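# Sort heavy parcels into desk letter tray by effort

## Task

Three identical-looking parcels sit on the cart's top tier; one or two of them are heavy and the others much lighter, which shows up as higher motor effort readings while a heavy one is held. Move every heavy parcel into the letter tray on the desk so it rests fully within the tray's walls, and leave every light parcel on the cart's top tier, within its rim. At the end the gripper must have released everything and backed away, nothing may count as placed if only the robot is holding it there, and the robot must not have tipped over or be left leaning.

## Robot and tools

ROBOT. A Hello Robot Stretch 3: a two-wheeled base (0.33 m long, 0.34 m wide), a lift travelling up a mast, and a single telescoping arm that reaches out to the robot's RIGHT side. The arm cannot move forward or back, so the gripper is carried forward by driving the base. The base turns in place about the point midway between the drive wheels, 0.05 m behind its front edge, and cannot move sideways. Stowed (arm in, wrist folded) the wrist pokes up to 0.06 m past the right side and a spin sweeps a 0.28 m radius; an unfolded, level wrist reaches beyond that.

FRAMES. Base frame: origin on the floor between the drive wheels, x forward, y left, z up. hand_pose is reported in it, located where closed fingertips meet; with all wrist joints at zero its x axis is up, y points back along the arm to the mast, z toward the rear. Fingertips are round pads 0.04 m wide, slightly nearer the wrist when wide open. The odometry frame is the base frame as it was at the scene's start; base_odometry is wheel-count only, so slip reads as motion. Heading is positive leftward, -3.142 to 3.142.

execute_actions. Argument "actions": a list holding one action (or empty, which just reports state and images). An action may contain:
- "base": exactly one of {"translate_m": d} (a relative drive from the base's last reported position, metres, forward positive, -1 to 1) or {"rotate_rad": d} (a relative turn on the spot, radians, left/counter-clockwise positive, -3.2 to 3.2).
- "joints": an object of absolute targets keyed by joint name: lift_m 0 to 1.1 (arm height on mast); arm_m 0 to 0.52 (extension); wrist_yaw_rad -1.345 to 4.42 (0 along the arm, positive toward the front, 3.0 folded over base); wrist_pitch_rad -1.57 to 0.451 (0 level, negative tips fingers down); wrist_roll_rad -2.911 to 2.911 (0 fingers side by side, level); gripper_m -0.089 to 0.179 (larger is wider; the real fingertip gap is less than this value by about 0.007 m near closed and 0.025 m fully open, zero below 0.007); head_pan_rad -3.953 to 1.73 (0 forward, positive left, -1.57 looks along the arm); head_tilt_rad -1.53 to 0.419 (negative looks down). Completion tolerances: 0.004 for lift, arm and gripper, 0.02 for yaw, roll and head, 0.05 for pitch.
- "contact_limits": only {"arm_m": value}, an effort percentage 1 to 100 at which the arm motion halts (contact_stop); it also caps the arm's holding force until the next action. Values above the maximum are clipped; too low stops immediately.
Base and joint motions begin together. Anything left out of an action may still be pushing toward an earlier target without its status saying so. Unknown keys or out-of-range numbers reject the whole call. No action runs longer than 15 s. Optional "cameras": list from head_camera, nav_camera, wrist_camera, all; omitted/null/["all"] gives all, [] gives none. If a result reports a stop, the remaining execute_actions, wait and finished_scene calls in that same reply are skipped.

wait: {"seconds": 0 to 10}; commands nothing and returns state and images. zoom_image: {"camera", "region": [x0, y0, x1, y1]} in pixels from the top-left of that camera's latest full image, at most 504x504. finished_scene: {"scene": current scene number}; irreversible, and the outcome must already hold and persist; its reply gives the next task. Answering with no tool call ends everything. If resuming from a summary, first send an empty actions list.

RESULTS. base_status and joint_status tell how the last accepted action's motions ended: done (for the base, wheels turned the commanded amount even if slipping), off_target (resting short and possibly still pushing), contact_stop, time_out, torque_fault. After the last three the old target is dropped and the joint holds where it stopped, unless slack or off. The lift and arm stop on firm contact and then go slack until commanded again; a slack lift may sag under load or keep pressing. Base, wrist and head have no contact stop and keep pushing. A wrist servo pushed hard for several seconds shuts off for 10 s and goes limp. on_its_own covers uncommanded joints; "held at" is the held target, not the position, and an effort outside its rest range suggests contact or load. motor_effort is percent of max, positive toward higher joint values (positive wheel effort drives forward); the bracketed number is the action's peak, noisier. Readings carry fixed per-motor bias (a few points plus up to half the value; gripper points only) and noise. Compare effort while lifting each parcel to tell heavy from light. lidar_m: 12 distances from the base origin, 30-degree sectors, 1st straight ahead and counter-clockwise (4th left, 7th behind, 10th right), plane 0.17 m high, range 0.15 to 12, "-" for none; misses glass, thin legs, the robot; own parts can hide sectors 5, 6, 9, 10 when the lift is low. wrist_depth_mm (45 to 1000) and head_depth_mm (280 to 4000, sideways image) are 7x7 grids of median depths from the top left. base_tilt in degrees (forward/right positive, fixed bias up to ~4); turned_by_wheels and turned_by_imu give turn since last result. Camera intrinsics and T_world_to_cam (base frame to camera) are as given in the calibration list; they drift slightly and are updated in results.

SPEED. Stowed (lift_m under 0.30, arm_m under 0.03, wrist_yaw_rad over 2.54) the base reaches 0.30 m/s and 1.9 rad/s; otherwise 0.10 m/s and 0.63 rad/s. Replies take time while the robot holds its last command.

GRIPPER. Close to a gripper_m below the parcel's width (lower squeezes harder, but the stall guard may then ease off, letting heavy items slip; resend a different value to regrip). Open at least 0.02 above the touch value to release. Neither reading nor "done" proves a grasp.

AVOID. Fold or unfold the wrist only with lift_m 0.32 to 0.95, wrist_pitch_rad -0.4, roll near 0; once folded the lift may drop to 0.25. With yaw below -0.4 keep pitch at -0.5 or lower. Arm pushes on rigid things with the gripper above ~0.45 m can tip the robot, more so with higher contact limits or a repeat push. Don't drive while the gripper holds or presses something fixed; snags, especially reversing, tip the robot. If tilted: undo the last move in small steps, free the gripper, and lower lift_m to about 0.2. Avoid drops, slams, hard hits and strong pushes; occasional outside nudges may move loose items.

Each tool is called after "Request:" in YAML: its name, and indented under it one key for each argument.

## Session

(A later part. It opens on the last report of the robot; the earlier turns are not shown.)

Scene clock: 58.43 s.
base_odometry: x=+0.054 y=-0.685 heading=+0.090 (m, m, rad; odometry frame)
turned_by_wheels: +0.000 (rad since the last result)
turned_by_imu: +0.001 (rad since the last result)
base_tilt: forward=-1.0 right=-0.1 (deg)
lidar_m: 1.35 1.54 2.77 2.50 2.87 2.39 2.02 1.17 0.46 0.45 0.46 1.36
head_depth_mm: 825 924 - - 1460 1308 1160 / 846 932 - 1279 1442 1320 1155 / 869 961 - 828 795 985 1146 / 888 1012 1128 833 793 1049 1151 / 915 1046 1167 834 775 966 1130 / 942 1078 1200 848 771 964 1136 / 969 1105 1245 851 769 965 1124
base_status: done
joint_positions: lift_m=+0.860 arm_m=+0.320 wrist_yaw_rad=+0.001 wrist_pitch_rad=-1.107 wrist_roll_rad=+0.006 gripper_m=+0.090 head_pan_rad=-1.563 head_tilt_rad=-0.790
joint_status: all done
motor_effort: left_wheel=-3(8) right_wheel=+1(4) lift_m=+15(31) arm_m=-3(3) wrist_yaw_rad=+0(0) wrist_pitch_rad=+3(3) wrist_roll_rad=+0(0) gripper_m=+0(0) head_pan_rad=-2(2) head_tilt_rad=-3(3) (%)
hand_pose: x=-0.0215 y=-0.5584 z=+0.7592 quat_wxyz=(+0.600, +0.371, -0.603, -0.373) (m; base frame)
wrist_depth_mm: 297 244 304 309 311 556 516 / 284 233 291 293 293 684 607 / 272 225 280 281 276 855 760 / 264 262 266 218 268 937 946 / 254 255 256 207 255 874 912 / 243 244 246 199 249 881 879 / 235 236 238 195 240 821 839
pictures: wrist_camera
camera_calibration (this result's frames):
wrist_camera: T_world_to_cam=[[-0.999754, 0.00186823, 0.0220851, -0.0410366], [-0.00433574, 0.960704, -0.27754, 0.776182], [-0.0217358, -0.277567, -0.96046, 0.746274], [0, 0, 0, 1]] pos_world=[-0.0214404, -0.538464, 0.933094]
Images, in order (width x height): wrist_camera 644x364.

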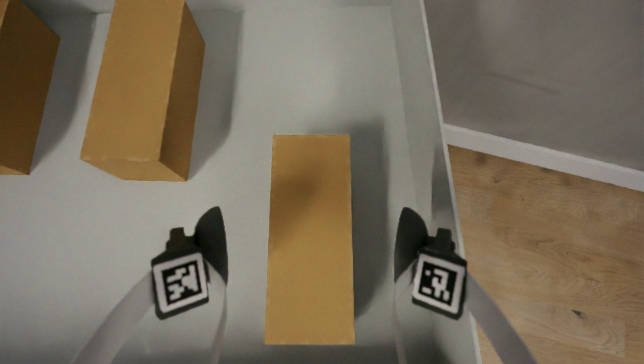

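Request:
execute_actions:
  actions:
    - {"joints":{"lift_m":0.795,"gripper_m":0.08}}
  cameras: ["wrist_camera"]

Request:
execute_actions:
  actions:
    - {"joints":{"gripper_m":0.02}}
  cameras: []

Request:
execute_actions:
  actions:
    - {"joints":{"lift_m":0.83}}
  cameras: ["wrist_camera"]

Scene clock: 61.00 s.
base_odometry: x=+0.054 y=-0.685 heading=+0.090 (m, m, rad; odometry frame)
turned_by_wheels: +0.000 (rad since the last result)
turned_by_imu: +0.001 (rad since the last result)
base_tilt: forward=-1.1 right=-0.2 (deg)
lidar_m: 1.35 1.53 2.77 2.50 2.87 2.39 2.03 1.17 0.46 0.45 0.46 1.36
head_depth_mm: 831 931 1055 1185 - - 1157 / 848 961 1035 1344 1430 1321 1152 / 871 987 1076 - 792 984 1151 / 891 1015 1123 901 795 1051 1151 / 914 1043 1157 831 775 962 1134 / 944 1077 1197 849 773 961 1134 / 965 1114 1241 851 772 962 1130
base_status: not commanded
joint_positions: lift_m=+0.795 arm_m=+0.320 wrist_yaw_rad=+0.001 wrist_pitch_rad=-1.107 wrist_roll_rad=+0.006 gripper_m=+0.080 head_pan_rad=-1.563 head_tilt_rad=-0.790
joint_status: all done
motor_effort: left_wheel=-2(2) right_wheel=+1(1) lift_m=+15(15) arm_m=-3(4) wrist_yaw_rad=-1(0) wrist_pitch_rad=+3(3) wrist_roll_rad=+0(0) gripper_m=+0(55) head_pan_rad=-2(3) head_tilt_rad=-4(4) (%)
hand_pose: x=-0.0215 y=-0.5584 z=+0.6942 quat_wxyz=(+0.600, +0.371, -0.603, -0.373) (m; base frame)
wrist_depth_mm: 168 188 232 232 229 536 519 / 160 189 220 222 220 621 632 / 171 200 208 157 212 177 747 / 199 200 200 149 204 166 867 / 192 193 168 143 198 156 888 / 183 184 140 138 186 147 842 / 177 178 176 133 182 138 797
pictures: wrist_camera
camera_calibration (this result's frames):
wrist_camera: T_world_to_cam=[[-0.999754, 0.00186861, 0.0220851, -0.039601], [-0.00433546, 0.960703, -0.277543, 0.758139], [-0.0217359, -0.277571, -0.960459, 0.683847], [0, 0, 0, 1]] pos_world=[-0.0214404, -0.538457, 0.868097]
Images, in order (width x height): wrist_camera 644x364.

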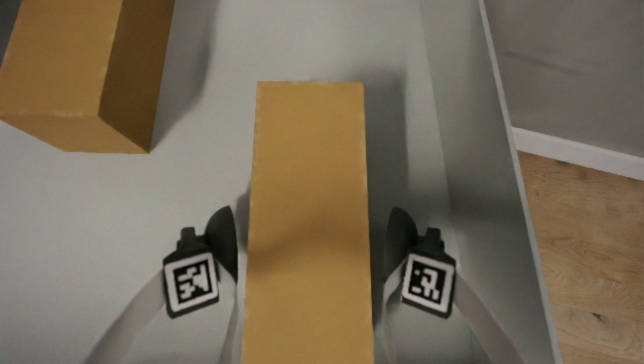

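Scene clock: 62.10 s.
base_odometry: x=+0.054 y=-0.685 heading=+0.090 (m, m, rad; odometry frame)
turned_by_wheels: +0.000 (rad since the last result)
turned_by_imu: +0.000 (rad since the last result)
base_tilt: forward=-1.0 right=-0.2 (deg)
lidar_m: 1.35 1.54 2.76 2.51 2.87 2.39 2.03 1.16 0.47 0.45 0.46 1.36
head_depth_mm: 829 929 1053 1185 - - 1154 / 846 957 1044 1344 1416 1309 1150 / 866 982 1075 - 789 978 1148 / 893 1013 1127 902 783 1049 1153 / 914 1043 1157 829 773 966 1133 / 945 1073 1191 848 773 962 1127 / 968 1115 1236 847 772 958 1130
base_status: not commanded
joint_positions: lift_m=+0.795 arm_m=+0.320 wrist_yaw_rad=+0.001 wrist_pitch_rad=-1.115 wrist_roll_rad=+0.006 gripper_m=+0.021 head_pan_rad=-1.563 head_tilt_rad=-0.790
joint_status: all done
motor_effort: left_wheel=-1(3) right_wheel=+0(1) lift_m=+18(18) arm_m=-4(4) wrist_yaw_rad=-1(1) wrist_pitch_rad=+6(6) wrist_roll_rad=+0(0) gripper_m=-17(100) head_pan_rad=-2(2) head_tilt_rad=-3(4) (%)
hand_pose: x=-0.0215 y=-0.5564 z=+0.6933 quat_wxyz=(+0.598, +0.373, -0.601, -0.375) (m; base frame)
wrist_depth_mm: 165 187 229 227 228 527 517 / 158 190 216 219 217 626 622 / 177 202 207 154 209 176 778 / 197 197 198 147 203 166 890 / 190 190 143 141 194 156 837 / 183 184 137 136 - 147 863 / 176 178 177 131 179 139 792
pictures: none
No camera images: the call's "cameras" was empty. Leave "cameras" out to get every camera's image.

Scene clock: 63.23 s.
base_odometry: x=+0.054 y=-0.685 heading=+0.090 (m, m, rad; odometry frame)
turned_by_wheels: +0.000 (rad since the last result)
turned_by_imu: +0.000 (rad since the last result)
base_tilt: forward=-1.1 right=-0.2 (deg)
lidar_m: 1.35 1.54 2.77 2.50 2.86 2.39 2.02 1.16 0.46 0.45 0.46 1.35
head_depth_mm: 826 930 1040 - - 1274 1169 / 845 955 - 1313 1429 1317 1156 / 868 976 - 816 793 982 1153 / 896 1010 1119 876 794 1048 1155 / 916 1039 1166 831 774 961 1138 / 938 1075 1197 846 771 963 1127 / 965 1108 1245 850 769 959 1133
base_status: not commanded
joint_positions: lift_m=+0.829 arm_m=+0.320 wrist_yaw_rad=+0.001 wrist_pitch_rad=-1.124 wrist_roll_rad=+0.006 gripper_m=+0.021 head_pan_rad=-1.563 head_tilt_rad=-0.790
joint_status: all done
motor_effort: left_wheel=-2(2) right_wheel=+0(0) lift_m=+38(38) arm_m=-4(3) wrist_yaw_rad=+0(1) wrist_pitch_rad=+9(9) wrist_roll_rad=+0(0) gripper_m=-18(16) head_pan_rad=-2(2) head_tilt_rad=-4(4) (%)
hand_pose: x=-0.0215 y=-0.5542 z=+0.7266 quat_wxyz=(+0.597, +0.376, -0.600, -0.378) (m; base frame)
wrist_depth_mm: 256 203 263 265 254 572 527 / 196 198 253 255 250 690 626 / 197 207 241 174 240 837 776 / 230 231 230 158 234 911 912 / 220 223 150 145 224 870 876 / 213 215 136 133 - 850 878 / 206 207 207 123 210 811 841
pictures: wrist_camera
camera_calibration (this result's frames):
wrist_camera: T_world_to_cam=[[-0.999754, 0.00148358, 0.0221281, -0.0405714], [-0.0043385, 0.965399, -0.26074, 0.753475], [-0.0217493, -0.260771, -0.965156, 0.72881], [0, 0, 0, 1]] pos_world=[-0.0214414, -0.537292, 0.900774]
Images, in order (width x height): wrist_camera 644x364.

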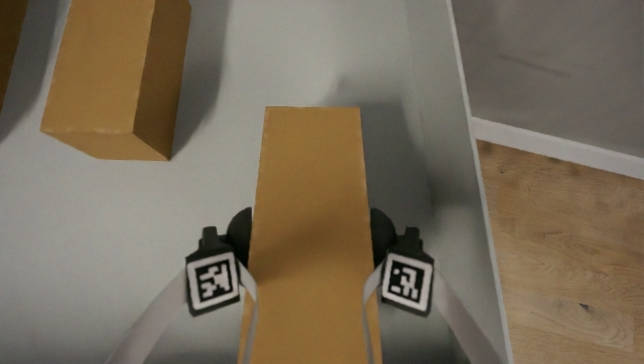

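Heavy too. Carry it.

Request:
execute_actions:
  actions:
    - {"joints":{"lift_m":1.0,"gripper_m":0.0}}
  cameras: []

Request:
execute_actions:
  actions:
    - {"joints":{"arm_m":0.0,"head_pan_rad":-3.14,"head_tilt_rad":-0.4}}
  cameras: ["head_camera","nav_camera"]

Scene clock: 66.83 s.
base_odometry: x=+0.054 y=-0.685 heading=+0.090 (m, m, rad; odometry frame)
turned_by_wheels: +0.000 (rad since the last result)
turned_by_imu: +0.001 (rad since the last result)
base_tilt: forward=-1.1 right=-0.2 (deg)
lidar_m: 1.35 1.54 2.77 2.50 2.87 2.39 2.03 1.17 0.46 0.45 0.46 1.35
head_depth_mm: - 945 1059 1236 1428 1310 1158 / - 995 1090 1276 1415 1317 1152 / - - 1051 855 791 989 1145 / 896 1021 1115 856 793 1048 1155 / 915 1041 1157 834 771 964 1130 / 940 1077 1197 845 773 963 1126 / 968 1111 1242 849 773 960 1127
base_status: not commanded
joint_positions: lift_m=+0.999 arm_m=+0.320 wrist_yaw_rad=+0.001 wrist_pitch_rad=-1.125 wrist_roll_rad=+0.006 gripper_m=+0.005 head_pan_rad=-1.563 head_tilt_rad=-0.790
joint_status: gripper_m off_target (ended at +0.005, target +0.000); the others done
motor_effort: left_wheel=-2(1) right_wheel=+0(0) lift_m=+38(39) arm_m=-3(4) wrist_yaw_rad=-1(1) wrist_pitch_rad=+9(9) wrist_roll_rad=+0(0) gripper_m=-23(100) head_pan_rad=-2(2) head_tilt_rad=-4(4) (%)
hand_pose: x=-0.0215 y=-0.5541 z=+0.8965 quat_wxyz=(+0.597, +0.376, -0.599, -0.378) (m; base frame)
wrist_depth_mm: 997 850 736 664 624 567 523 / 387 402 410 438 763 706 626 / 390 402 366 171 921 872 786 / 388 399 360 158 - - - / 385 391 268 144 - - - / 370 367 136 133 - - - / 357 364 320 124 360 953 974
pictures: none
No camera images: the call's "cameras" was empty. Leave "cameras" out to get every camera's image.

Scene clock: 70.40 s.
base_odometry: x=+0.054 y=-0.685 heading=+0.090 (m, m, rad; odometry frame)
turned_by_wheels: +0.000 (rad since the last result)
turned_by_imu: +0.001 (rad since the last result)
base_tilt: forward=-1.0 right=-0.2 (deg)
lidar_m: 1.35 1.54 2.77 2.50 2.87 2.39 2.03 1.17 0.47 0.45 0.46 1.35
head_depth_mm: 2310 2451 2572 2709 - - - / 2352 2492 2659 2826 - - - / 2383 2549 2733 2881 - - - / 2440 2649 2816 2960 2353 1803 - / 2422 2536 2708 2783 2292 1832 - / 1886 1988 2062 2193 2176 1847 - / 1580 1643 1703 1763 1847 1792 -
base_status: not commanded
joint_positions: lift_m=+0.999 arm_m=+0.002 wrist_yaw_rad=+0.001 wrist_pitch_rad=-1.125 wrist_roll_rad=+0.006 gripper_m=+0.005 head_pan_rad=-3.133 head_tilt_rad=-0.409
joint_status: all done
joint sent to its limit — the command would take arm_m past its lower limit, so that joint was sent only as far as its limit.
motor_effort: left_wheel=-2(2) right_wheel=+0(0) lift_m=+38(38) arm_m=-3(4) wrist_yaw_rad=-1(0) wrist_pitch_rad=+9(9) wrist_roll_rad=+0(0) gripper_m=-25(23) head_pan_rad=-2(27) head_tilt_rad=+3(21) (%)
hand_pose: x=-0.0215 y=-0.2358 z=+0.8965 quat_wxyz=(+0.597, +0.376, -0.599, -0.378) (m; base frame)
wrist_depth_mm: 435 458 461 470 903 918 852 / 414 417 415 431 - - - / - 699 698 173 - - - / - - 946 157 - - - / - - - 145 - - - / 973 - 135 133 - - - / 945 946 943 124 972 972 969
pictures: head_camera (sideways: a quarter turn clockwise sets it upright), nav_camera (sideways: a quarter turn counterclockwise sets it upright)
camera_calibration (this result's frames):
head_camera: T_world_to_cam=[[0.392535, 0.0280686, -0.919309, 1.21953], [0.0235907, -0.999513, -0.0204445, 0.0294097], [-0.919435, -0.013662, -0.393006, 0.477761], [0, 0, 0, 1]] pos_world=[-0.0401328, 0.00169193, 1.30949]
nav_camera: T_world_to_cam=[[-0.430431, 0.0220805, 0.902354, -1.13754], [-0.0299984, 0.998799, -0.03875, 0.0978268], [-0.902125, -0.0437483, -0.429251, 0.522784], [0, 0, 0, 1]] pos_world=[-0.0150813, -0.0497209, 1.25466]
Images, in order (width x height): head_camera 896x504, nav_camera 672x504.

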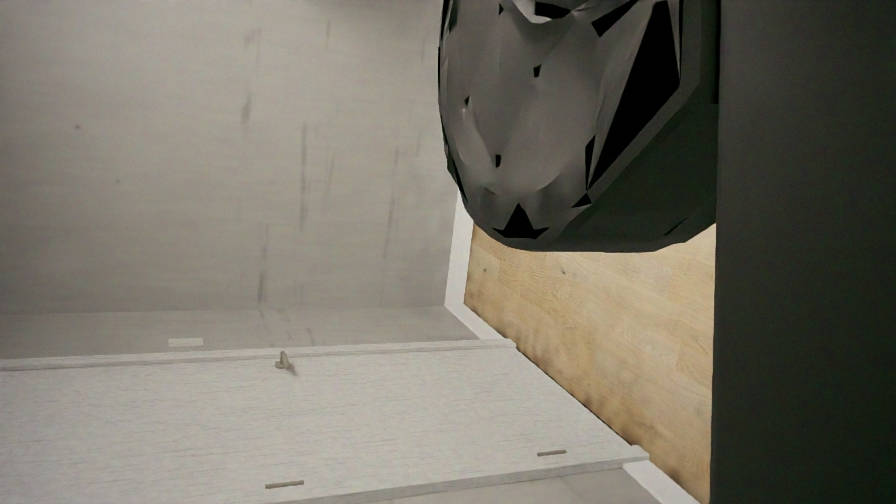

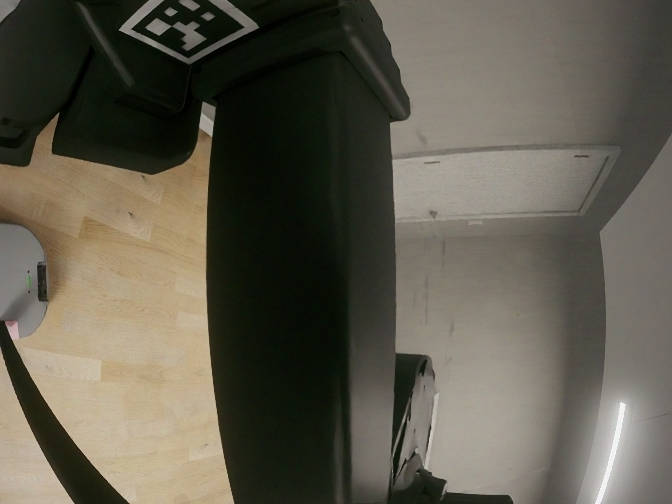

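Request:
execute_actions:
  actions:
    - {"base":{"rotate_rad":2.4},"joints":{"head_pan_rad":0,"head_tilt_rad":-0.35}}
  cameras: ["head_camera","nav_camera"]

Scene clock: 76.00 s.
base_odometry: x=+0.054 y=-0.685 heading=+2.490 (m, m, rad; odometry frame)
turned_by_wheels: +2.400 (rad since the last result)
turned_by_imu: +2.412 (rad since the last result)
base_tilt: forward=-1.0 right=-0.1 (deg)
lidar_m: 2.87 2.40 1.40 1.03 0.45 0.45 0.52 1.35 1.40 1.91 2.49 2.70
head_depth_mm: 3140 3356 3415 3495 2489 1858 1480 / 2986 3222 3487 3589 2471 1848 1486 / 2876 3020 3130 3333 2479 1854 1469 / 2730 2841 3045 3216 2446 1850 1464 / 2590 2755 2861 3076 2451 1843 1477 / 2463 2597 2735 2932 2460 1829 1476 / 2360 2493 2516 2730 2420 1835 1462
base_status: done
joint_positions: lift_m=+0.999 arm_m=+0.002 wrist_yaw_rad=+0.001 wrist_pitch_rad=-1.125 wrist_roll_rad=+0.006 gripper_m=+0.005 head_pan_rad=-0.007 head_tilt_rad=-0.359
joint_status: all done
motor_effort: left_wheel=-3(8) right_wheel=+2(6) lift_m=+38(38) arm_m=-4(4) wrist_yaw_rad=-1(0) wrist_pitch_rad=+9(9) wrist_roll_rad=+0(0) gripper_m=-25(23) head_pan_rad=+3(28) head_tilt_rad=+3(10) (%)
hand_pose: x=-0.0215 y=-0.2358 z=+0.8965 quat_wxyz=(+0.597, +0.376, -0.599, -0.378) (m; base frame)
wrist_depth_mm: - - - - - - - / - - - - - - - / - - - 172 - - - / - - - 157 - - - / - - - 144 - - - / 954 - 136 133 - - - / 942 917 952 123 959 976 981
pictures: head_camera (sideways: a quarter turn clockwise sets it upright), nav_camera (sideways: a quarter turn counterclockwise sets it upright)
camera_calibration (this result's frames):
head_camera: T_world_to_cam=[[-0.346763, -0.0222018, -0.93769, 1.24803], [-0.00679445, 0.999753, -0.0211587, 0.0305263], [0.937928, -0.000965966, -0.346828, 0.406337], [0, 0, 0, 1]] pos_world=[0.051864, -0.00241758, 1.31184]
nav_camera: T_world_to_cam=[[0.38466, -0.0285441, 0.922617, -1.16895], [0.016146, -0.999161, -0.0376439, 0.0961078], [0.922917, 0.0293766, -0.383876, 0.452604], [0, 0, 0, 1]] pos_world=[0.0303812, 0.0493644, 1.25586]
Images, in order (width x height): head_camera 896x504, nav_camera 672x504.

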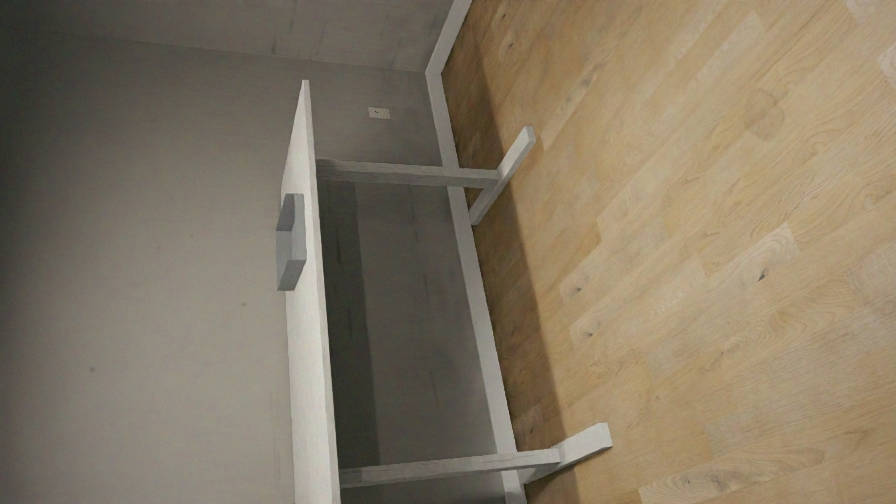

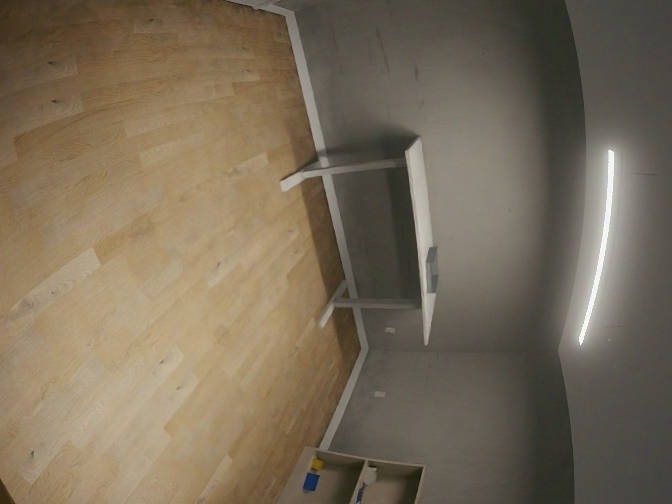

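Request:
execute_actions:
  actions:
    - {"base":{"rotate_rad":-0.186},"joints":{"lift_m":1.1}}
  cameras: []

Request:
execute_actions:
  actions:
    - {"base":{"translate_m":1.0}}
  cameras: []

Request:
execute_actions:
  actions:
    - {"base":{"translate_m":1.0},"joints":{"wrist_pitch_rad":-0.9}}
  cameras: []

Request:
execute_actions:
  actions:
    - {"base":{"translate_m":0.15}}
  cameras: []

Request:
execute_actions:
  actions:
    - {"base":{"rotate_rad":2.26},"joints":{"head_pan_rad":-1.2,"head_tilt_rad":-0.5}}

Scene clock: 81.63 s.
base_odometry: x=+0.054 y=-0.685 heading=+2.304 (m, m, rad; odometry frame)
turned_by_wheels: -0.186 (rad since the last result)
turned_by_imu: -0.185 (rad since the last result)
base_tilt: forward=-1.1 right=-0.2 (deg)
lidar_m: 2.85 2.40 1.71 1.10 0.46 0.45 0.47 1.35 1.36 1.63 2.76 2.50
head_depth_mm: 2775 2918 3030 3134 2459 1850 1483 / 3060 3163 3387 3392 2456 1855 1471 / 3241 3442 3661 3713 2483 1859 1479 / 3114 3272 3465 3579 2457 1859 1484 / 2874 3041 3137 3229 2451 1853 1472 / 2646 2799 2893 3114 2451 1834 1471 / 2497 2646 2723 2965 2428 1828 1471
base_status: done
joint_positions: lift_m=+1.099 arm_m=+0.002 wrist_yaw_rad=+0.001 wrist_pitch_rad=-1.125 wrist_roll_rad=+0.006 gripper_m=+0.005 head_pan_rad=-0.007 head_tilt_rad=-0.359
joint_status: all done
motor_effort: left_wheel=+3(8) right_wheel=-3(7) lift_m=+38(40) arm_m=-4(4) wrist_yaw_rad=-1(0) wrist_pitch_rad=+9(9) wrist_roll_rad=+0(0) gripper_m=-24(24) head_pan_rad=+3(3) head_tilt_rad=+3(3) (%)
hand_pose: x=-0.0215 y=-0.2358 z=+0.9965 quat_wxyz=(+0.597, +0.376, -0.599, -0.378) (m; base frame)
wrist_depth_mm: - - - - - - - / - - - - - - - / - - - 172 - - - / - - - 157 - - - / - - - 144 - - - / - - 136 133 - - - / - - - 124 - - -
pictures: none
No camera images: the call's "cameras" was empty. Leave "cameras" out to get every camera's image.

Scene clock: 92.83 s.
base_odometry: x=-0.615 y=+0.059 heading=+2.304 (m, m, rad; odometry frame)
turned_by_wheels: +0.000 (rad since the last result)
turned_by_imu: +0.006 (rad since the last result)
base_tilt: forward=-1.0 right=-0.2 (deg)
lidar_m: 1.88 1.59 1.59 1.78 1.63 1.33 1.36 2.10 2.10 2.35 1.87 1.89
head_depth_mm: 2120 2228 2342 2468 2421 1847 1484 / 2353 2461 2583 2677 2477 1846 1483 / 2412 2561 2713 2911 2498 1841 1471 / 2261 2384 2454 2713 2458 1835 1468 / 2093 2168 2058 2377 2184 1834 1481 / 1941 2040 2053 2275 2332 1824 1473 / 1816 1906 1720 2116 2228 1825 1469
base_status: done
joint_positions: lift_m=+1.099 arm_m=+0.002 wrist_yaw_rad=+0.001 wrist_pitch_rad=-1.125 wrist_roll_rad=+0.006 gripper_m=+0.005 head_pan_rad=-0.007 head_tilt_rad=-0.359
joint_status: not commanded
motor_effort: left_wheel=+1(8) right_wheel=-2(3) lift_m=+38(38) arm_m=-3(3) wrist_yaw_rad=-1(0) wrist_pitch_rad=+9(9) wrist_roll_rad=+0(0) gripper_m=-24(23) head_pan_rad=+2(3) head_tilt_rad=+3(3) (%)
hand_pose: x=-0.0215 y=-0.2358 z=+0.9965 quat_wxyz=(+0.597, +0.376, -0.599, -0.378) (m; base frame)
wrist_depth_mm: - - - - - - - / - - - - - - - / - - - 172 - - - / - - - 157 - - - / - - - 144 - - - / - - 135 133 - - - / - - - 123 - - -
pictures: none
No camera images: the call's "cameras" was empty. Leave "cameras" out to get every camera's image.

Scene clock: 104.03 s.
base_odometry: x=-1.285 y=+0.802 heading=+2.304 (m, m, rad; odometry frame)
turned_by_wheels: +0.000 (rad since the last result)
turned_by_imu: +0.005 (rad since the last result)
base_tilt: forward=-1.0 right=-0.2 (deg)
lidar_m: 0.89 1.26 1.27 1.13 2.23 2.28 2.31 2.85 2.60 1.39 1.25 1.51
head_depth_mm: 1498 1560 1639 1703 1795 1778 1490 / 1594 1684 1785 1892 1957 1855 1485 / 1502 1601 1714 1873 753 1845 1482 / 1391 1478 1563 1644 678 1854 1482 / 1287 1362 1445 1022 676 1712 1432 / 1199 1275 1333 1010 673 1017 1353 / 1129 1176 1243 1011 675 542 1468
base_status: done
joint_positions: lift_m=+1.099 arm_m=+0.002 wrist_yaw_rad=+0.001 wrist_pitch_rad=-0.941 wrist_roll_rad=+0.006 gripper_m=+0.005 head_pan_rad=-0.007 head_tilt_rad=-0.359
joint_status: all done
motor_effort: left_wheel=+2(9) right_wheel=-2(3) lift_m=+38(38) arm_m=-3(3) wrist_yaw_rad=-1(0) wrist_pitch_rad=+15(16) wrist_roll_rad=+0(0) gripper_m=-24(23) head_pan_rad=+3(3) head_tilt_rad=+3(3) (%)
hand_pose: x=-0.0215 y=-0.2785 z=+1.0169 quat_wxyz=(+0.629, +0.320, -0.632, -0.322) (m; base frame)
wrist_depth_mm: - - - - - - - / - - - - - - - / - - - 173 - - - / - - - 158 - - - / - - - 144 - - - / - - 135 134 - - - / - - - 123 - - -
pictures: none
No camera images: the call's "cameras" was empty. Leave "cameras" out to get every camera's image.

Scene clock: 106.70 s.
base_odometry: x=-1.385 y=+0.913 heading=+2.304 (m, m, rad; odometry frame)
turned_by_wheels: +0.000 (rad since the last result)
turned_by_imu: +0.001 (rad since the last result)
base_tilt: forward=-1.0 right=-0.2 (deg)
lidar_m: 0.75 0.79 1.16 1.12 2.34 2.35 2.46 2.96 2.43 1.36 1.20 1.41
head_depth_mm: 1407 1456 1531 1606 1682 1735 1475 / 1478 1572 1649 1757 1830 1732 1470 / 1358 1450 1561 1680 679 569 1469 / 1258 1328 1419 1518 678 526 1464 / 1169 1232 1312 1364 677 507 1389 / 1087 1152 1217 1016 675 504 441 / 1021 1071 1137 1009 672 504 414
base_status: done
joint_positions: lift_m=+1.099 arm_m=+0.002 wrist_yaw_rad=+0.001 wrist_pitch_rad=-0.941 wrist_roll_rad=+0.006 gripper_m=+0.005 head_pan_rad=-0.007 head_tilt_rad=-0.359
joint_status: not commanded
motor_effort: left_wheel=+0(8) right_wheel=-2(4) lift_m=+37(38) arm_m=-3(3) wrist_yaw_rad=-1(1) wrist_pitch_rad=+15(15) wrist_roll_rad=+0(0) gripper_m=-23(24) head_pan_rad=+3(2) head_tilt_rad=+3(3) (%)
hand_pose: x=-0.0215 y=-0.2785 z=+1.0169 quat_wxyz=(+0.629, +0.320, -0.632, -0.322) (m; base frame)
wrist_depth_mm: - - - - - - - / - - - - - - - / - - - 174 - - - / - - - 157 - - - / - - - 144 - - - / - - 135 133 - - - / - - - 124 - - -
pictures: none
No camera images: the call's "cameras" was empty. Leave "cameras" out to get every camera's image.

Scene clock: 111.27 s.
base_odometry: x=-1.385 y=+0.913 heading=-1.719 (m, m, rad; odometry frame)
turned_by_wheels: +2.260 (rad since the last result)
turned_by_imu: +2.271 (rad since the last result)
base_tilt: forward=-1.0 right=-0.2 (deg)
lidar_m: 2.33 2.44 2.51 2.96 1.66 1.20 1.40 1.45 0.75 1.15 1.19 1.12
head_depth_mm: 933 997 1046 748 516 444 - / 962 1031 1080 743 531 437 1340 / 995 1068 1114 689 549 464 1343 / 1023 1110 1154 743 551 478 1328 / 1065 1156 1139 744 548 1474 1330 / 1108 1200 1139 739 547 1556 1329 / 1150 1257 1137 736 544 1549 1322
base_status: done
joint_positions: lift_m=+1.099 arm_m=+0.002 wrist_yaw_rad=+0.001 wrist_pitch_rad=-0.940 wrist_roll_rad=+0.006 gripper_m=+0.005 head_pan_rad=-1.193 head_tilt_rad=-0.494
joint_status: all done
motor_effort: left_wheel=-2(8) right_wheel=+1(6) lift_m=+38(38) arm_m=-3(3) wrist_yaw_rad=-1(0) wrist_pitch_rad=+15(15) wrist_roll_rad=+0(0) gripper_m=-23(25) head_pan_rad=-2(28) head_tilt_rad=-3(13) (%)
hand_pose: x=-0.0215 y=-0.2786 z=+1.0169 quat_wxyz=(+0.629, +0.320, -0.632, -0.321) (m; base frame)
wrist_depth_mm: 303 298 299 299 319 322 325 / 282 284 286 290 293 298 297 / 262 262 265 173 270 271 278 / 265 265 256 157 260 260 262 / - - - 145 - - - / - - 136 133 - - - / - - - 124 - - -
pictures: head_camera (sideways: a quarter turn clockwise sets it upright), nav_camera (sideways: a quarter turn counterclockwise sets it upright), wrist_camera
camera_calibration (this result's frames):
head_camera: T_world_to_cam=[[-0.196, 0.427059, -0.882726, 1.1754], [0.923074, 0.384147, -0.01911, 0.0221834], [0.330935, -0.818567, -0.4695, 0.569673], [0, 0, 0, 1]] pos_world=[0.0213755, -0.0441697, 1.30544]
nav_camera: T_world_to_cam=[[0.16232, -0.479035, 0.862658, -1.08938], [-0.921955, -0.385182, -0.0404149, 0.105431], [0.351641, -0.788772, -0.504171, 0.612621], [0, 0, 0, 1]] pos_world=[0.0586076, 0.00197836, 1.25289]
wrist_camera: T_world_to_cam=[[-0.999758, 0.00530936, 0.0213711, -0.0455177], [-0.00446964, 0.90137, -0.433026, 0.720494], [-0.0215624, -0.433017, -0.901128, 0.967811], [0, 0, 0, 1]] pos_world=[-0.021418, -0.230112, 1.18509]
Images, in order (width x height): head_camera 896x504, nav_camera 672x504, wrist_camera 644x364.

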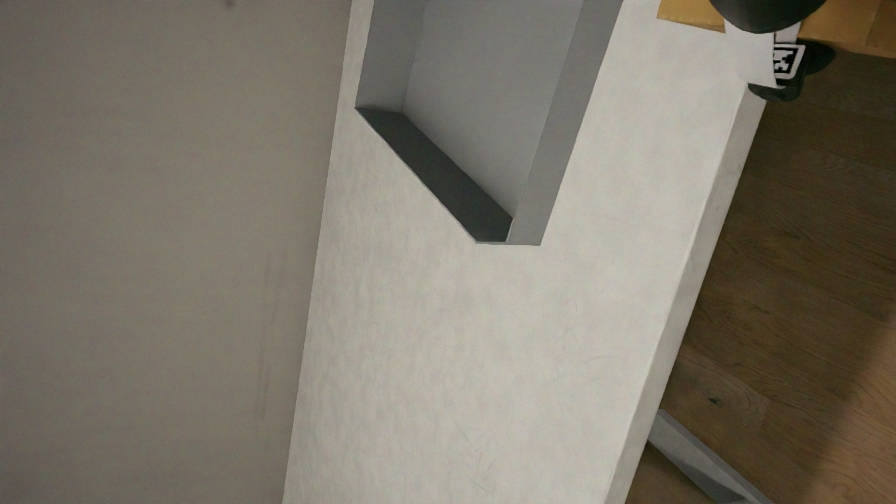

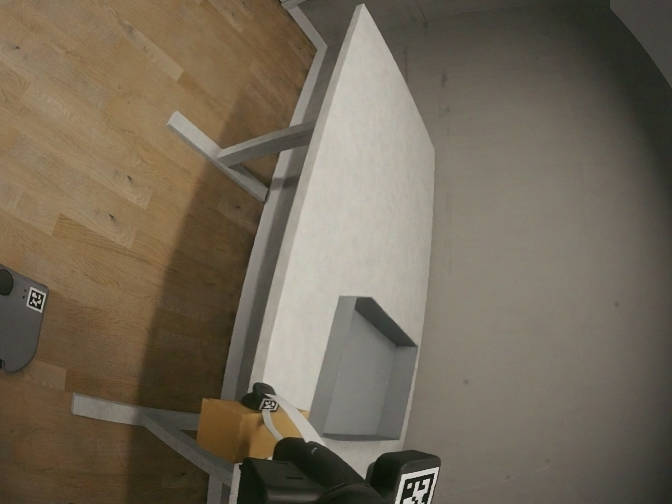

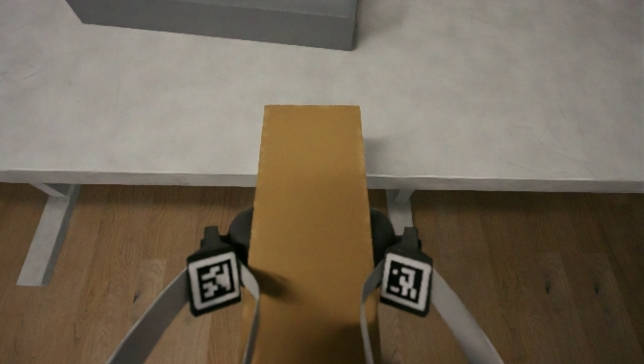

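Request:
execute_actions:
  actions:
    - {"base":{"translate_m":0.15},"joints":{"wrist_pitch_rad":-0.4}}
  cameras: []

Request:
execute_actions:
  actions:
    - {"joints":{"arm_m":0.24,"head_pan_rad":-1.57,"head_tilt_rad":-0.6}}
  cameras: []

Request:
execute_actions:
  actions:
    - {"joints":{"arm_m":0.31,"wrist_pitch_rad":-0.8}}
  cameras: ["head_camera","wrist_camera"]

Scene clock: 116.47 s.
base_odometry: x=-1.407 y=+0.765 heading=-1.719 (m, m, rad; odometry frame)
turned_by_wheels: +0.000 (rad since the last result)
turned_by_imu: +0.002 (rad since the last result)
base_tilt: forward=-1.0 right=-0.2 (deg)
lidar_m: 2.19 2.29 2.34 2.97 2.24 1.34 1.55 1.60 0.82 1.15 1.03 1.01
head_depth_mm: 925 989 1049 713 525 437 1296 / 959 1029 1080 749 553 437 1334 / 989 1071 1116 749 549 463 1337 / 1027 1108 1148 748 549 478 1334 / 1067 1159 1154 743 547 1482 1329 / 1102 1200 1146 740 545 1518 1327 / 1149 1255 1135 737 545 1297 1320
base_status: done
joint_positions: lift_m=+1.099 arm_m=+0.002 wrist_yaw_rad=+0.001 wrist_pitch_rad=-0.468 wrist_roll_rad=+0.006 gripper_m=+0.005 head_pan_rad=-1.193 head_tilt_rad=-0.494
joint_status: wrist_pitch_rad off_target (ended at -0.468, target -0.400)
motor_effort: left_wheel=-2(4) right_wheel=+1(7) lift_m=+38(38) arm_m=-3(3) wrist_yaw_rad=+0(1) wrist_pitch_rad=+25(27) wrist_roll_rad=+0(0) gripper_m=-23(23) head_pan_rad=-2(2) head_tilt_rad=-3(3) (%)
hand_pose: x=-0.0214 y=-0.3649 z=+1.1011 quat_wxyz=(+0.686, +0.164, -0.690, -0.164) (m; base frame)
wrist_depth_mm: 801 803 801 839 824 848 849 / 687 708 707 616 604 739 877 / 524 528 539 174 545 562 562 / 425 428 412 158 440 425 448 / 357 360 345 145 378 357 375 / 307 310 135 134 314 319 318 / 270 271 259 123 270 279 279
pictures: none
No camera images: the call's "cameras" was empty. Leave "cameras" out to get every camera's image.

Scene clock: 119.47 s.
base_odometry: x=-1.407 y=+0.765 heading=-1.719 (m, m, rad; odometry frame)
turned_by_wheels: +0.000 (rad since the last result)
turned_by_imu: +0.001 (rad since the last result)
base_tilt: forward=-1.1 right=-0.2 (deg)
lidar_m: 2.19 2.28 2.35 2.97 2.24 1.34 1.55 1.60 0.82 1.15 1.03 1.01
head_depth_mm: - 1089 803 622 487 1408 1257 / - 1086 816 622 486 1406 1258 / - - 738 617 484 1452 1252 / 955 1055 736 613 484 1435 1261 / 956 1051 866 618 482 1441 1245 / 961 1053 863 620 483 1438 1247 / 961 1051 857 618 482 1441 1244
base_status: not commanded
joint_positions: lift_m=+1.099 arm_m=+0.240 wrist_yaw_rad=+0.001 wrist_pitch_rad=-0.467 wrist_roll_rad=+0.006 gripper_m=+0.005 head_pan_rad=-1.563 head_tilt_rad=-0.593
joint_status: all done
motor_effort: left_wheel=-3(3) right_wheel=+1(1) lift_m=+37(37) arm_m=+4(4) wrist_yaw_rad=+0(1) wrist_pitch_rad=+25(25) wrist_roll_rad=+0(0) gripper_m=-24(23) head_pan_rad=-2(20) head_tilt_rad=-3(10) (%)
hand_pose: x=-0.0214 y=-0.6026 z=+1.1013 quat_wxyz=(+0.686, +0.163, -0.690, -0.164) (m; base frame)
wrist_depth_mm: 588 609 611 614 608 617 624 / 642 644 656 675 667 681 673 / 528 527 530 174 551 542 565 / 423 434 430 158 417 407 447 / 357 359 346 144 371 339 374 / 306 308 136 133 - 310 303 / 268 269 222 123 268 276 248
pictures: none
No camera images: the call's "cameras" was empty. Leave "cameras" out to get every camera's image.

Scene clock: 121.17 s.
base_odometry: x=-1.407 y=+0.765 heading=-1.719 (m, m, rad; odometry frame)
turned_by_wheels: +0.000 (rad since the last result)
turned_by_imu: +0.000 (rad since the last result)
base_tilt: forward=-1.0 right=-0.2 (deg)
lidar_m: 2.19 2.29 2.35 2.96 2.24 1.34 1.55 1.60 0.82 1.15 1.03 1.01
head_depth_mm: 969 1067 803 624 488 1412 1257 / - 1074 818 620 486 1419 1255 / - - 738 596 485 1439 1244 / 957 1051 761 571 484 1438 1251 / 958 1052 862 617 484 1441 1247 / 960 1055 862 617 483 1436 1249 / 958 1055 858 616 482 1439 1249
base_status: not commanded
joint_positions: lift_m=+1.099 arm_m=+0.310 wrist_yaw_rad=+0.001 wrist_pitch_rad=-0.844 wrist_roll_rad=+0.006 gripper_m=+0.005 head_pan_rad=-1.563 head_tilt_rad=-0.593
joint_status: all done
motor_effort: left_wheel=-2(3) right_wheel=+1(1) lift_m=+38(38) arm_m=+4(2) wrist_yaw_rad=+0(0) wrist_pitch_rad=+16(26) wrist_roll_rad=+0(0) gripper_m=-24(23) head_pan_rad=-2(2) head_tilt_rad=-3(3) (%)
hand_pose: x=-0.0215 y=-0.6069 z=+1.0306 quat_wxyz=(+0.643, +0.289, -0.647, -0.291) (m; base frame)
wrist_depth_mm: 359 361 368 314 308 300 379 / 321 324 318 325 331 322 295 / 288 291 282 173 295 297 258 / 262 263 233 158 267 270 235 / 241 245 183 144 250 248 230 / 224 226 135 133 - 229 224 / 207 208 166 124 208 212 209
pictures: head_camera (sideways: a quarter turn clockwise sets it upright), wrist_camera
camera_calibration (this result's frames):
head_camera: T_world_to_cam=[[-0.0288959, 0.553943, -0.832053, 1.1083], [0.99951, 0.0260318, -0.0173806, 0.0194632], [0.012032, -0.832148, -0.554424, 0.682114], [0, 0, 0, 1]] pos_world=[0.0043643, -0.04682, 1.30068]
wrist_camera: T_world_to_cam=[[-0.99976, 0.00726262, 0.0206835, -0.0421459], [-0.00450167, 0.855399, -0.51795, 1.08194], [-0.0214543, -0.517918, -0.855161, 0.739149], [0, 0, 0, 1]] pos_world=[-0.0214073, -0.542362, 1.19335]
Images, in order (width x height): head_camera 896x504, wrist_camera 644x364.

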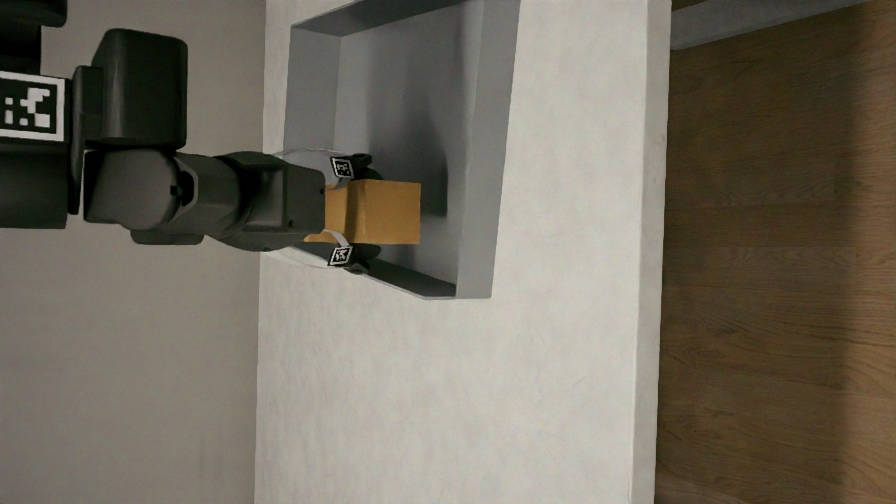

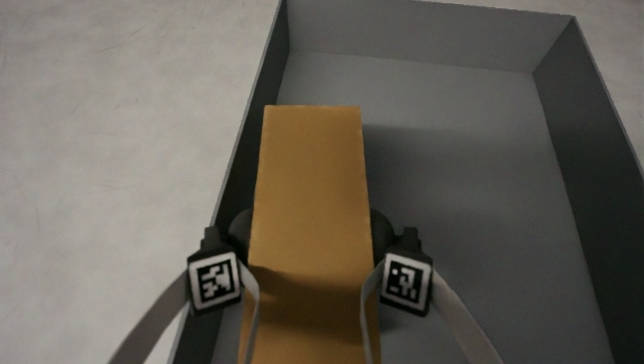

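Request:
execute_actions:
  actions:
    - {"base":{"translate_m":-0.035},"joints":{"arm_m":0.36}}
  cameras: []

Request:
execute_actions:
  actions:
    - {"joints":{"arm_m":0.39,"wrist_pitch_rad":-1.0}}
  cameras: ["head_camera","wrist_camera"]

Scene clock: 125.80 s.
base_odometry: x=-1.402 y=+0.799 heading=-1.719 (m, m, rad; odometry frame)
turned_by_wheels: +0.000 (rad since the last result)
turned_by_imu: +0.001 (rad since the last result)
base_tilt: forward=-1.0 right=-0.1 (deg)
lidar_m: 2.22 2.32 2.38 2.97 2.18 1.30 1.52 1.56 0.80 1.15 1.08 1.03
head_depth_mm: 968 1051 830 597 487 1385 1236 / - 1068 812 621 486 1418 1264 / - - 740 619 486 1444 1250 / 956 1052 761 616 484 1447 1247 / 954 1055 860 581 483 1441 1253 / 959 1059 861 618 482 1438 1251 / 955 1052 856 616 481 1431 1252
base_status: done
joint_positions: lift_m=+1.099 arm_m=+0.360 wrist_yaw_rad=+0.001 wrist_pitch_rad=-0.844 wrist_roll_rad=+0.006 gripper_m=+0.005 head_pan_rad=-1.563 head_tilt_rad=-0.593
joint_status: all done
motor_effort: left_wheel=-2(8) right_wheel=+2(6) lift_m=+38(38) arm_m=+4(4) wrist_yaw_rad=-1(0) wrist_pitch_rad=+16(16) wrist_roll_rad=+0(0) gripper_m=-24(24) head_pan_rad=-2(3) head_tilt_rad=-3(3) (%)
hand_pose: x=-0.0215 y=-0.6568 z=+1.0306 quat_wxyz=(+0.643, +0.289, -0.647, -0.291) (m; base frame)
wrist_depth_mm: 359 365 361 371 372 380 384 / 321 322 308 303 293 279 336 / 288 292 270 173 298 293 297 / 262 264 253 157 267 266 237 / 243 239 216 144 250 246 216 / 224 217 136 133 - 226 195 / 206 201 203 124 208 213 188
pictures: none
No camera images: the call's "cameras" was empty. Leave "cameras" out to get every camera's image.

Scene clock: 127.00 s.
base_odometry: x=-1.402 y=+0.799 heading=-1.719 (m, m, rad; odometry frame)
turned_by_wheels: +0.000 (rad since the last result)
turned_by_imu: +0.000 (rad since the last result)
base_tilt: forward=-1.1 right=-0.2 (deg)
lidar_m: 2.23 2.32 2.39 2.97 2.19 1.30 1.52 1.57 0.80 1.15 1.08 1.03
head_depth_mm: 967 1053 831 596 487 1387 1231 / - 1072 812 620 486 1414 1256 / - - 815 610 485 1447 1256 / 956 1051 817 609 484 1440 1256 / 959 1050 868 580 483 1434 1255 / 962 1058 864 618 482 1444 1256 / 958 1051 861 616 481 1436 1241
base_status: not commanded
joint_positions: lift_m=+1.099 arm_m=+0.390 wrist_yaw_rad=+0.001 wrist_pitch_rad=-1.031 wrist_roll_rad=+0.006 gripper_m=+0.005 head_pan_rad=-1.563 head_tilt_rad=-0.593
joint_status: all done
motor_effort: left_wheel=-2(2) right_wheel=+2(1) lift_m=+38(38) arm_m=+4(6) wrist_yaw_rad=-1(0) wrist_pitch_rad=+12(17) wrist_roll_rad=+0(0) gripper_m=-24(24) head_pan_rad=-2(2) head_tilt_rad=-2(3) (%)
hand_pose: x=-0.0216 y=-0.6456 z=+1.0059 quat_wxyz=(+0.614, +0.348, -0.617, -0.350) (m; base frame)
wrist_depth_mm: 269 270 257 268 266 257 234 / 249 252 246 254 258 259 219 / 237 235 233 173 241 244 204 / 225 200 222 157 228 230 198 / 213 190 211 144 219 217 195 / 202 168 136 133 - 208 189 / 194 160 190 124 194 199 186
pictures: head_camera (sideways: a quarter turn clockwise sets it upright), wrist_camera
camera_calibration (this result's frames):
head_camera: T_world_to_cam=[[-0.0288961, 0.553943, -0.832053, 1.1083], [0.99951, 0.0260322, -0.0173806, 0.0194632], [0.0120323, -0.832148, -0.554424, 0.682114], [0, 0, 0, 1]] pos_world=[0.00436432, -0.04682, 1.30068]
wrist_camera: T_world_to_cam=[[-0.999755, 0.00369523, 0.0218403, -0.044904], [-0.00417313, 0.936909, -0.349547, 0.985447], [-0.021754, -0.349553, -0.936664, 0.888622], [0, 0, 0, 1]] pos_world=[-0.0214495, -0.612488, 1.17778]
Images, in order (width x height): head_camera 896x504, wrist_camera 644x364.

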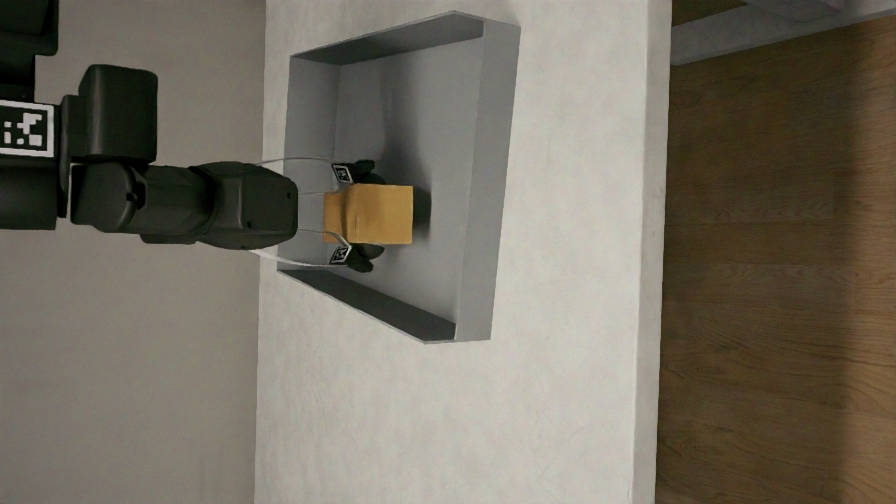

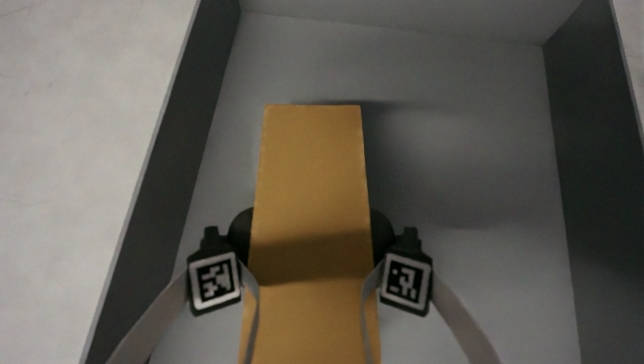

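Request:
execute_actions:
  actions:
    - {"base":{"translate_m":0.015},"joints":{"lift_m":1.08}}
  cameras: []

Request:
execute_actions:
  actions:
    - {"joints":{"gripper_m":0.07}}
  cameras: ["wrist_camera"]

Request:
execute_actions:
  actions:
    - {"joints":{"lift_m":1.1,"wrist_pitch_rad":-0.4}}
  cameras: []

Request:
execute_actions:
  actions:
    - {"joints":{"arm_m":0.0}}
  cameras: ["wrist_camera"]

Scene clock: 129.80 s.
base_odometry: x=-1.404 y=+0.784 heading=-1.719 (m, m, rad; odometry frame)
turned_by_wheels: +0.000 (rad since the last result)
turned_by_imu: +0.001 (rad since the last result)
base_tilt: forward=-1.1 right=-0.2 (deg)
lidar_m: 2.21 2.30 2.38 2.96 2.21 1.32 1.53 1.58 0.81 1.15 1.06 1.02
head_depth_mm: - 1056 818 597 487 1380 1236 / - 1072 814 621 487 1411 1262 / - - 814 615 486 1443 1252 / 963 1048 802 613 484 1447 1251 / 959 1046 864 591 483 1441 1251 / 958 1056 864 620 483 1436 1256 / 960 1054 861 618 482 1437 1251
base_status: done
joint_positions: lift_m=+1.080 arm_m=+0.390 wrist_yaw_rad=-0.001 wrist_pitch_rad=-1.023 wrist_roll_rad=+0.006 gripper_m=+0.005 head_pan_rad=-1.563 head_tilt_rad=-0.593
joint_status: all done
motor_effort: left_wheel=-5(7) right_wheel=+4(8) lift_m=+18(35) arm_m=+3(4) wrist_yaw_rad=+1(1) wrist_pitch_rad=+8(12) wrist_roll_rad=+0(0) gripper_m=-23(23) head_pan_rad=-2(2) head_tilt_rad=-3(2) (%)
hand_pose: x=-0.0218 y=-0.6475 z=+0.9878 quat_wxyz=(+0.615, +0.345, -0.618, -0.348) (m; base frame)
wrist_depth_mm: 247 249 237 252 252 250 229 / 233 234 222 236 239 239 227 / 220 219 211 163 224 226 221 / 206 203 202 153 213 211 210 / 196 170 187 143 201 201 199 / 187 152 135 134 188 191 190 / 178 138 175 127 178 181 183
pictures: none
No camera images: the call's "cameras" was empty. Leave "cameras" out to get every camera's image.

Scene clock: 131.07 s.
base_odometry: x=-1.404 y=+0.784 heading=-1.719 (m, m, rad; odometry frame)
turned_by_wheels: +0.000 (rad since the last result)
turned_by_imu: +0.000 (rad since the last result)
base_tilt: forward=-1.0 right=-0.2 (deg)
lidar_m: 2.21 2.31 2.37 2.97 2.21 1.32 1.53 1.58 0.81 1.15 1.06 1.02
head_depth_mm: - 1053 814 598 488 1383 1235 / - 1073 813 620 486 1405 1258 / - - 811 615 486 1439 1258 / 957 1054 814 613 485 1457 1259 / 955 1051 864 592 483 1442 1252 / 961 1050 862 618 483 1432 1246 / 956 1052 858 617 482 1440 1250
base_status: not commanded
joint_positions: lift_m=+1.080 arm_m=+0.390 wrist_yaw_rad=-0.001 wrist_pitch_rad=-1.010 wrist_roll_rad=+0.006 gripper_m=+0.070 head_pan_rad=-1.563 head_tilt_rad=-0.593
joint_status: all done
motor_effort: left_wheel=-3(4) right_wheel=+2(4) lift_m=+18(18) arm_m=+4(4) wrist_yaw_rad=+1(1) wrist_pitch_rad=+4(10) wrist_roll_rad=+0(0) gripper_m=+0(91) head_pan_rad=-2(3) head_tilt_rad=-3(3) (%)
hand_pose: x=-0.0218 y=-0.6504 z=+0.9892 quat_wxyz=(+0.617, +0.341, -0.621, -0.344) (m; base frame)
wrist_depth_mm: 253 256 241 252 255 252 230 / 238 240 226 240 241 244 226 / 223 224 210 166 226 228 221 / 210 209 205 157 213 214 211 / 199 171 150 148 203 202 202 / 188 149 141 140 - 193 191 / 179 169 176 133 181 182 182
pictures: wrist_camera
camera_calibration (this result's frames):
wrist_camera: T_world_to_cam=[[-0.999745, 0.00616486, 0.0217462, -0.0430527], [-0.00230075, 0.929335, -0.369232, 0.998776], [-0.0224857, -0.369187, -0.929083, 0.851019], [0, 0, 0, 1]] pos_world=[-0.021608, -0.613746, 1.16038]
Images, in order (width x height): wrist_camera 644x364.

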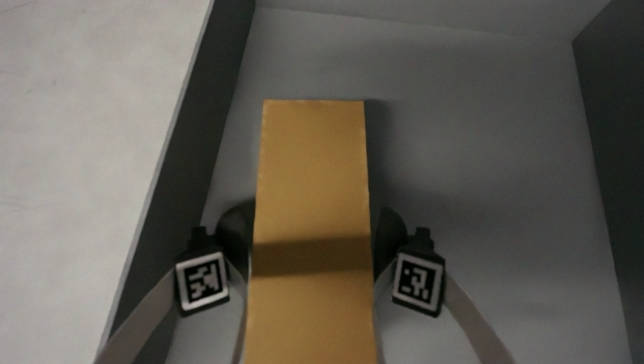

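Scene clock: 132.20 s.
base_odometry: x=-1.404 y=+0.784 heading=-1.719 (m, m, rad; odometry frame)
turned_by_wheels: +0.000 (rad since the last result)
turned_by_imu: +0.000 (rad since the last result)
base_tilt: forward=-1.0 right=-0.2 (deg)
lidar_m: 2.21 2.30 2.36 2.97 2.21 1.32 1.53 1.58 0.81 1.15 1.06 1.02
head_depth_mm: 970 1054 817 597 487 1380 1236 / - 1067 813 621 487 1411 1258 / - 1102 812 620 485 1449 1261 / 952 1041 814 616 484 1439 1253 / 955 1055 867 592 483 1441 1254 / 958 1049 862 618 483 1439 1249 / 960 1053 859 617 481 1432 1248
base_status: not commanded
joint_positions: lift_m=+1.100 arm_m=+0.390 wrist_yaw_rad=-0.001 wrist_pitch_rad=-0.419 wrist_roll_rad=+0.006 gripper_m=+0.070 head_pan_rad=-1.563 head_tilt_rad=-0.593
joint_status: all done
motor_effort: left_wheel=-4(2) right_wheel=+2(2) lift_m=+34(34) arm_m=+4(4) wrist_yaw_rad=+1(1) wrist_pitch_rad=+7(7) wrist_roll_rad=+0(0) gripper_m=+0(0) head_pan_rad=-3(2) head_tilt_rad=-3(2) (%)
hand_pose: x=-0.0219 y=-0.7589 z=+1.1121 quat_wxyz=(+0.690, +0.146, -0.694, -0.148) (m; base frame)
wrist_depth_mm: 459 463 471 473 472 479 482 / 488 505 508 508 511 524 516 / 552 538 556 563 567 576 581 / 461 464 471 473 472 484 488 / 381 385 400 386 407 395 400 / 322 333 307 309 - 283 337 / 282 283 280 283 284 287 268
pictures: none
No camera images: the call's "cameras" was empty. Leave "cameras" out to get every camera's image.

Scene clock: 136.27 s.
base_odometry: x=-1.404 y=+0.784 heading=-1.719 (m, m, rad; odometry frame)
turned_by_wheels: +0.000 (rad since the last result)
turned_by_imu: +0.001 (rad since the last result)
base_tilt: forward=-1.0 right=-0.2 (deg)
lidar_m: 2.21 2.31 2.37 2.97 2.21 1.32 1.53 1.58 0.81 1.15 1.06 1.02
head_depth_mm: - - - - - - 1224 / - - - - - - 1256 / - - - - - 1411 1255 / 958 1036 765 - 484 1448 1254 / 958 1058 864 577 483 1438 1253 / 957 1053 861 619 483 1439 1249 / 954 1051 863 619 482 1433 1254
base_status: not commanded
joint_positions: lift_m=+1.100 arm_m=+0.002 wrist_yaw_rad=-0.001 wrist_pitch_rad=-0.418 wrist_roll_rad=+0.006 gripper_m=+0.070 head_pan_rad=-1.563 head_tilt_rad=-0.593
joint_status: all done
joint sent to its limit — the command would take arm_m past its lower limit, so that joint was sent only as far as its limit.
motor_effort: left_wheel=-4(3) right_wheel=+2(2) lift_m=+34(34) arm_m=-4(3) wrist_yaw_rad=+1(2) wrist_pitch_rad=+7(7) wrist_roll_rad=+0(0) gripper_m=+0(0) head_pan_rad=-2(2) head_tilt_rad=-2(3) (%)
hand_pose: x=-0.0218 y=-0.3715 z=+1.1123 quat_wxyz=(+0.690, +0.146, -0.694, -0.148) (m; base frame)
wrist_depth_mm: 781 783 789 806 819 841 841 / 820 815 843 826 876 856 904 / 599 597 602 584 587 625 644 / 464 465 463 431 464 482 487 / 384 386 398 393 412 385 400 / 328 334 326 332 - 336 339 / 284 286 288 288 291 292 292
pictures: wrist_camera
camera_calibration (this result's frames):
wrist_camera: T_world_to_cam=[[-0.999738, 0.016799, 0.0155669, -0.0366437], [-0.00335622, 0.564898, -0.825154, 1.15672], [-0.0226555, -0.82499, -0.564694, 0.493673], [0, 0, 0, 1]] pos_world=[-0.0215674, -0.245541, 1.23382]
Images, in order (width x height): wrist_camera 644x364.

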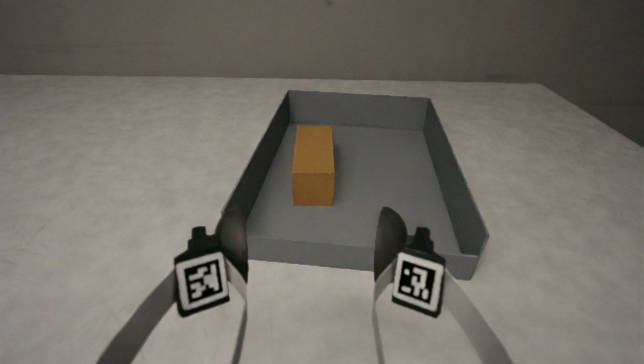

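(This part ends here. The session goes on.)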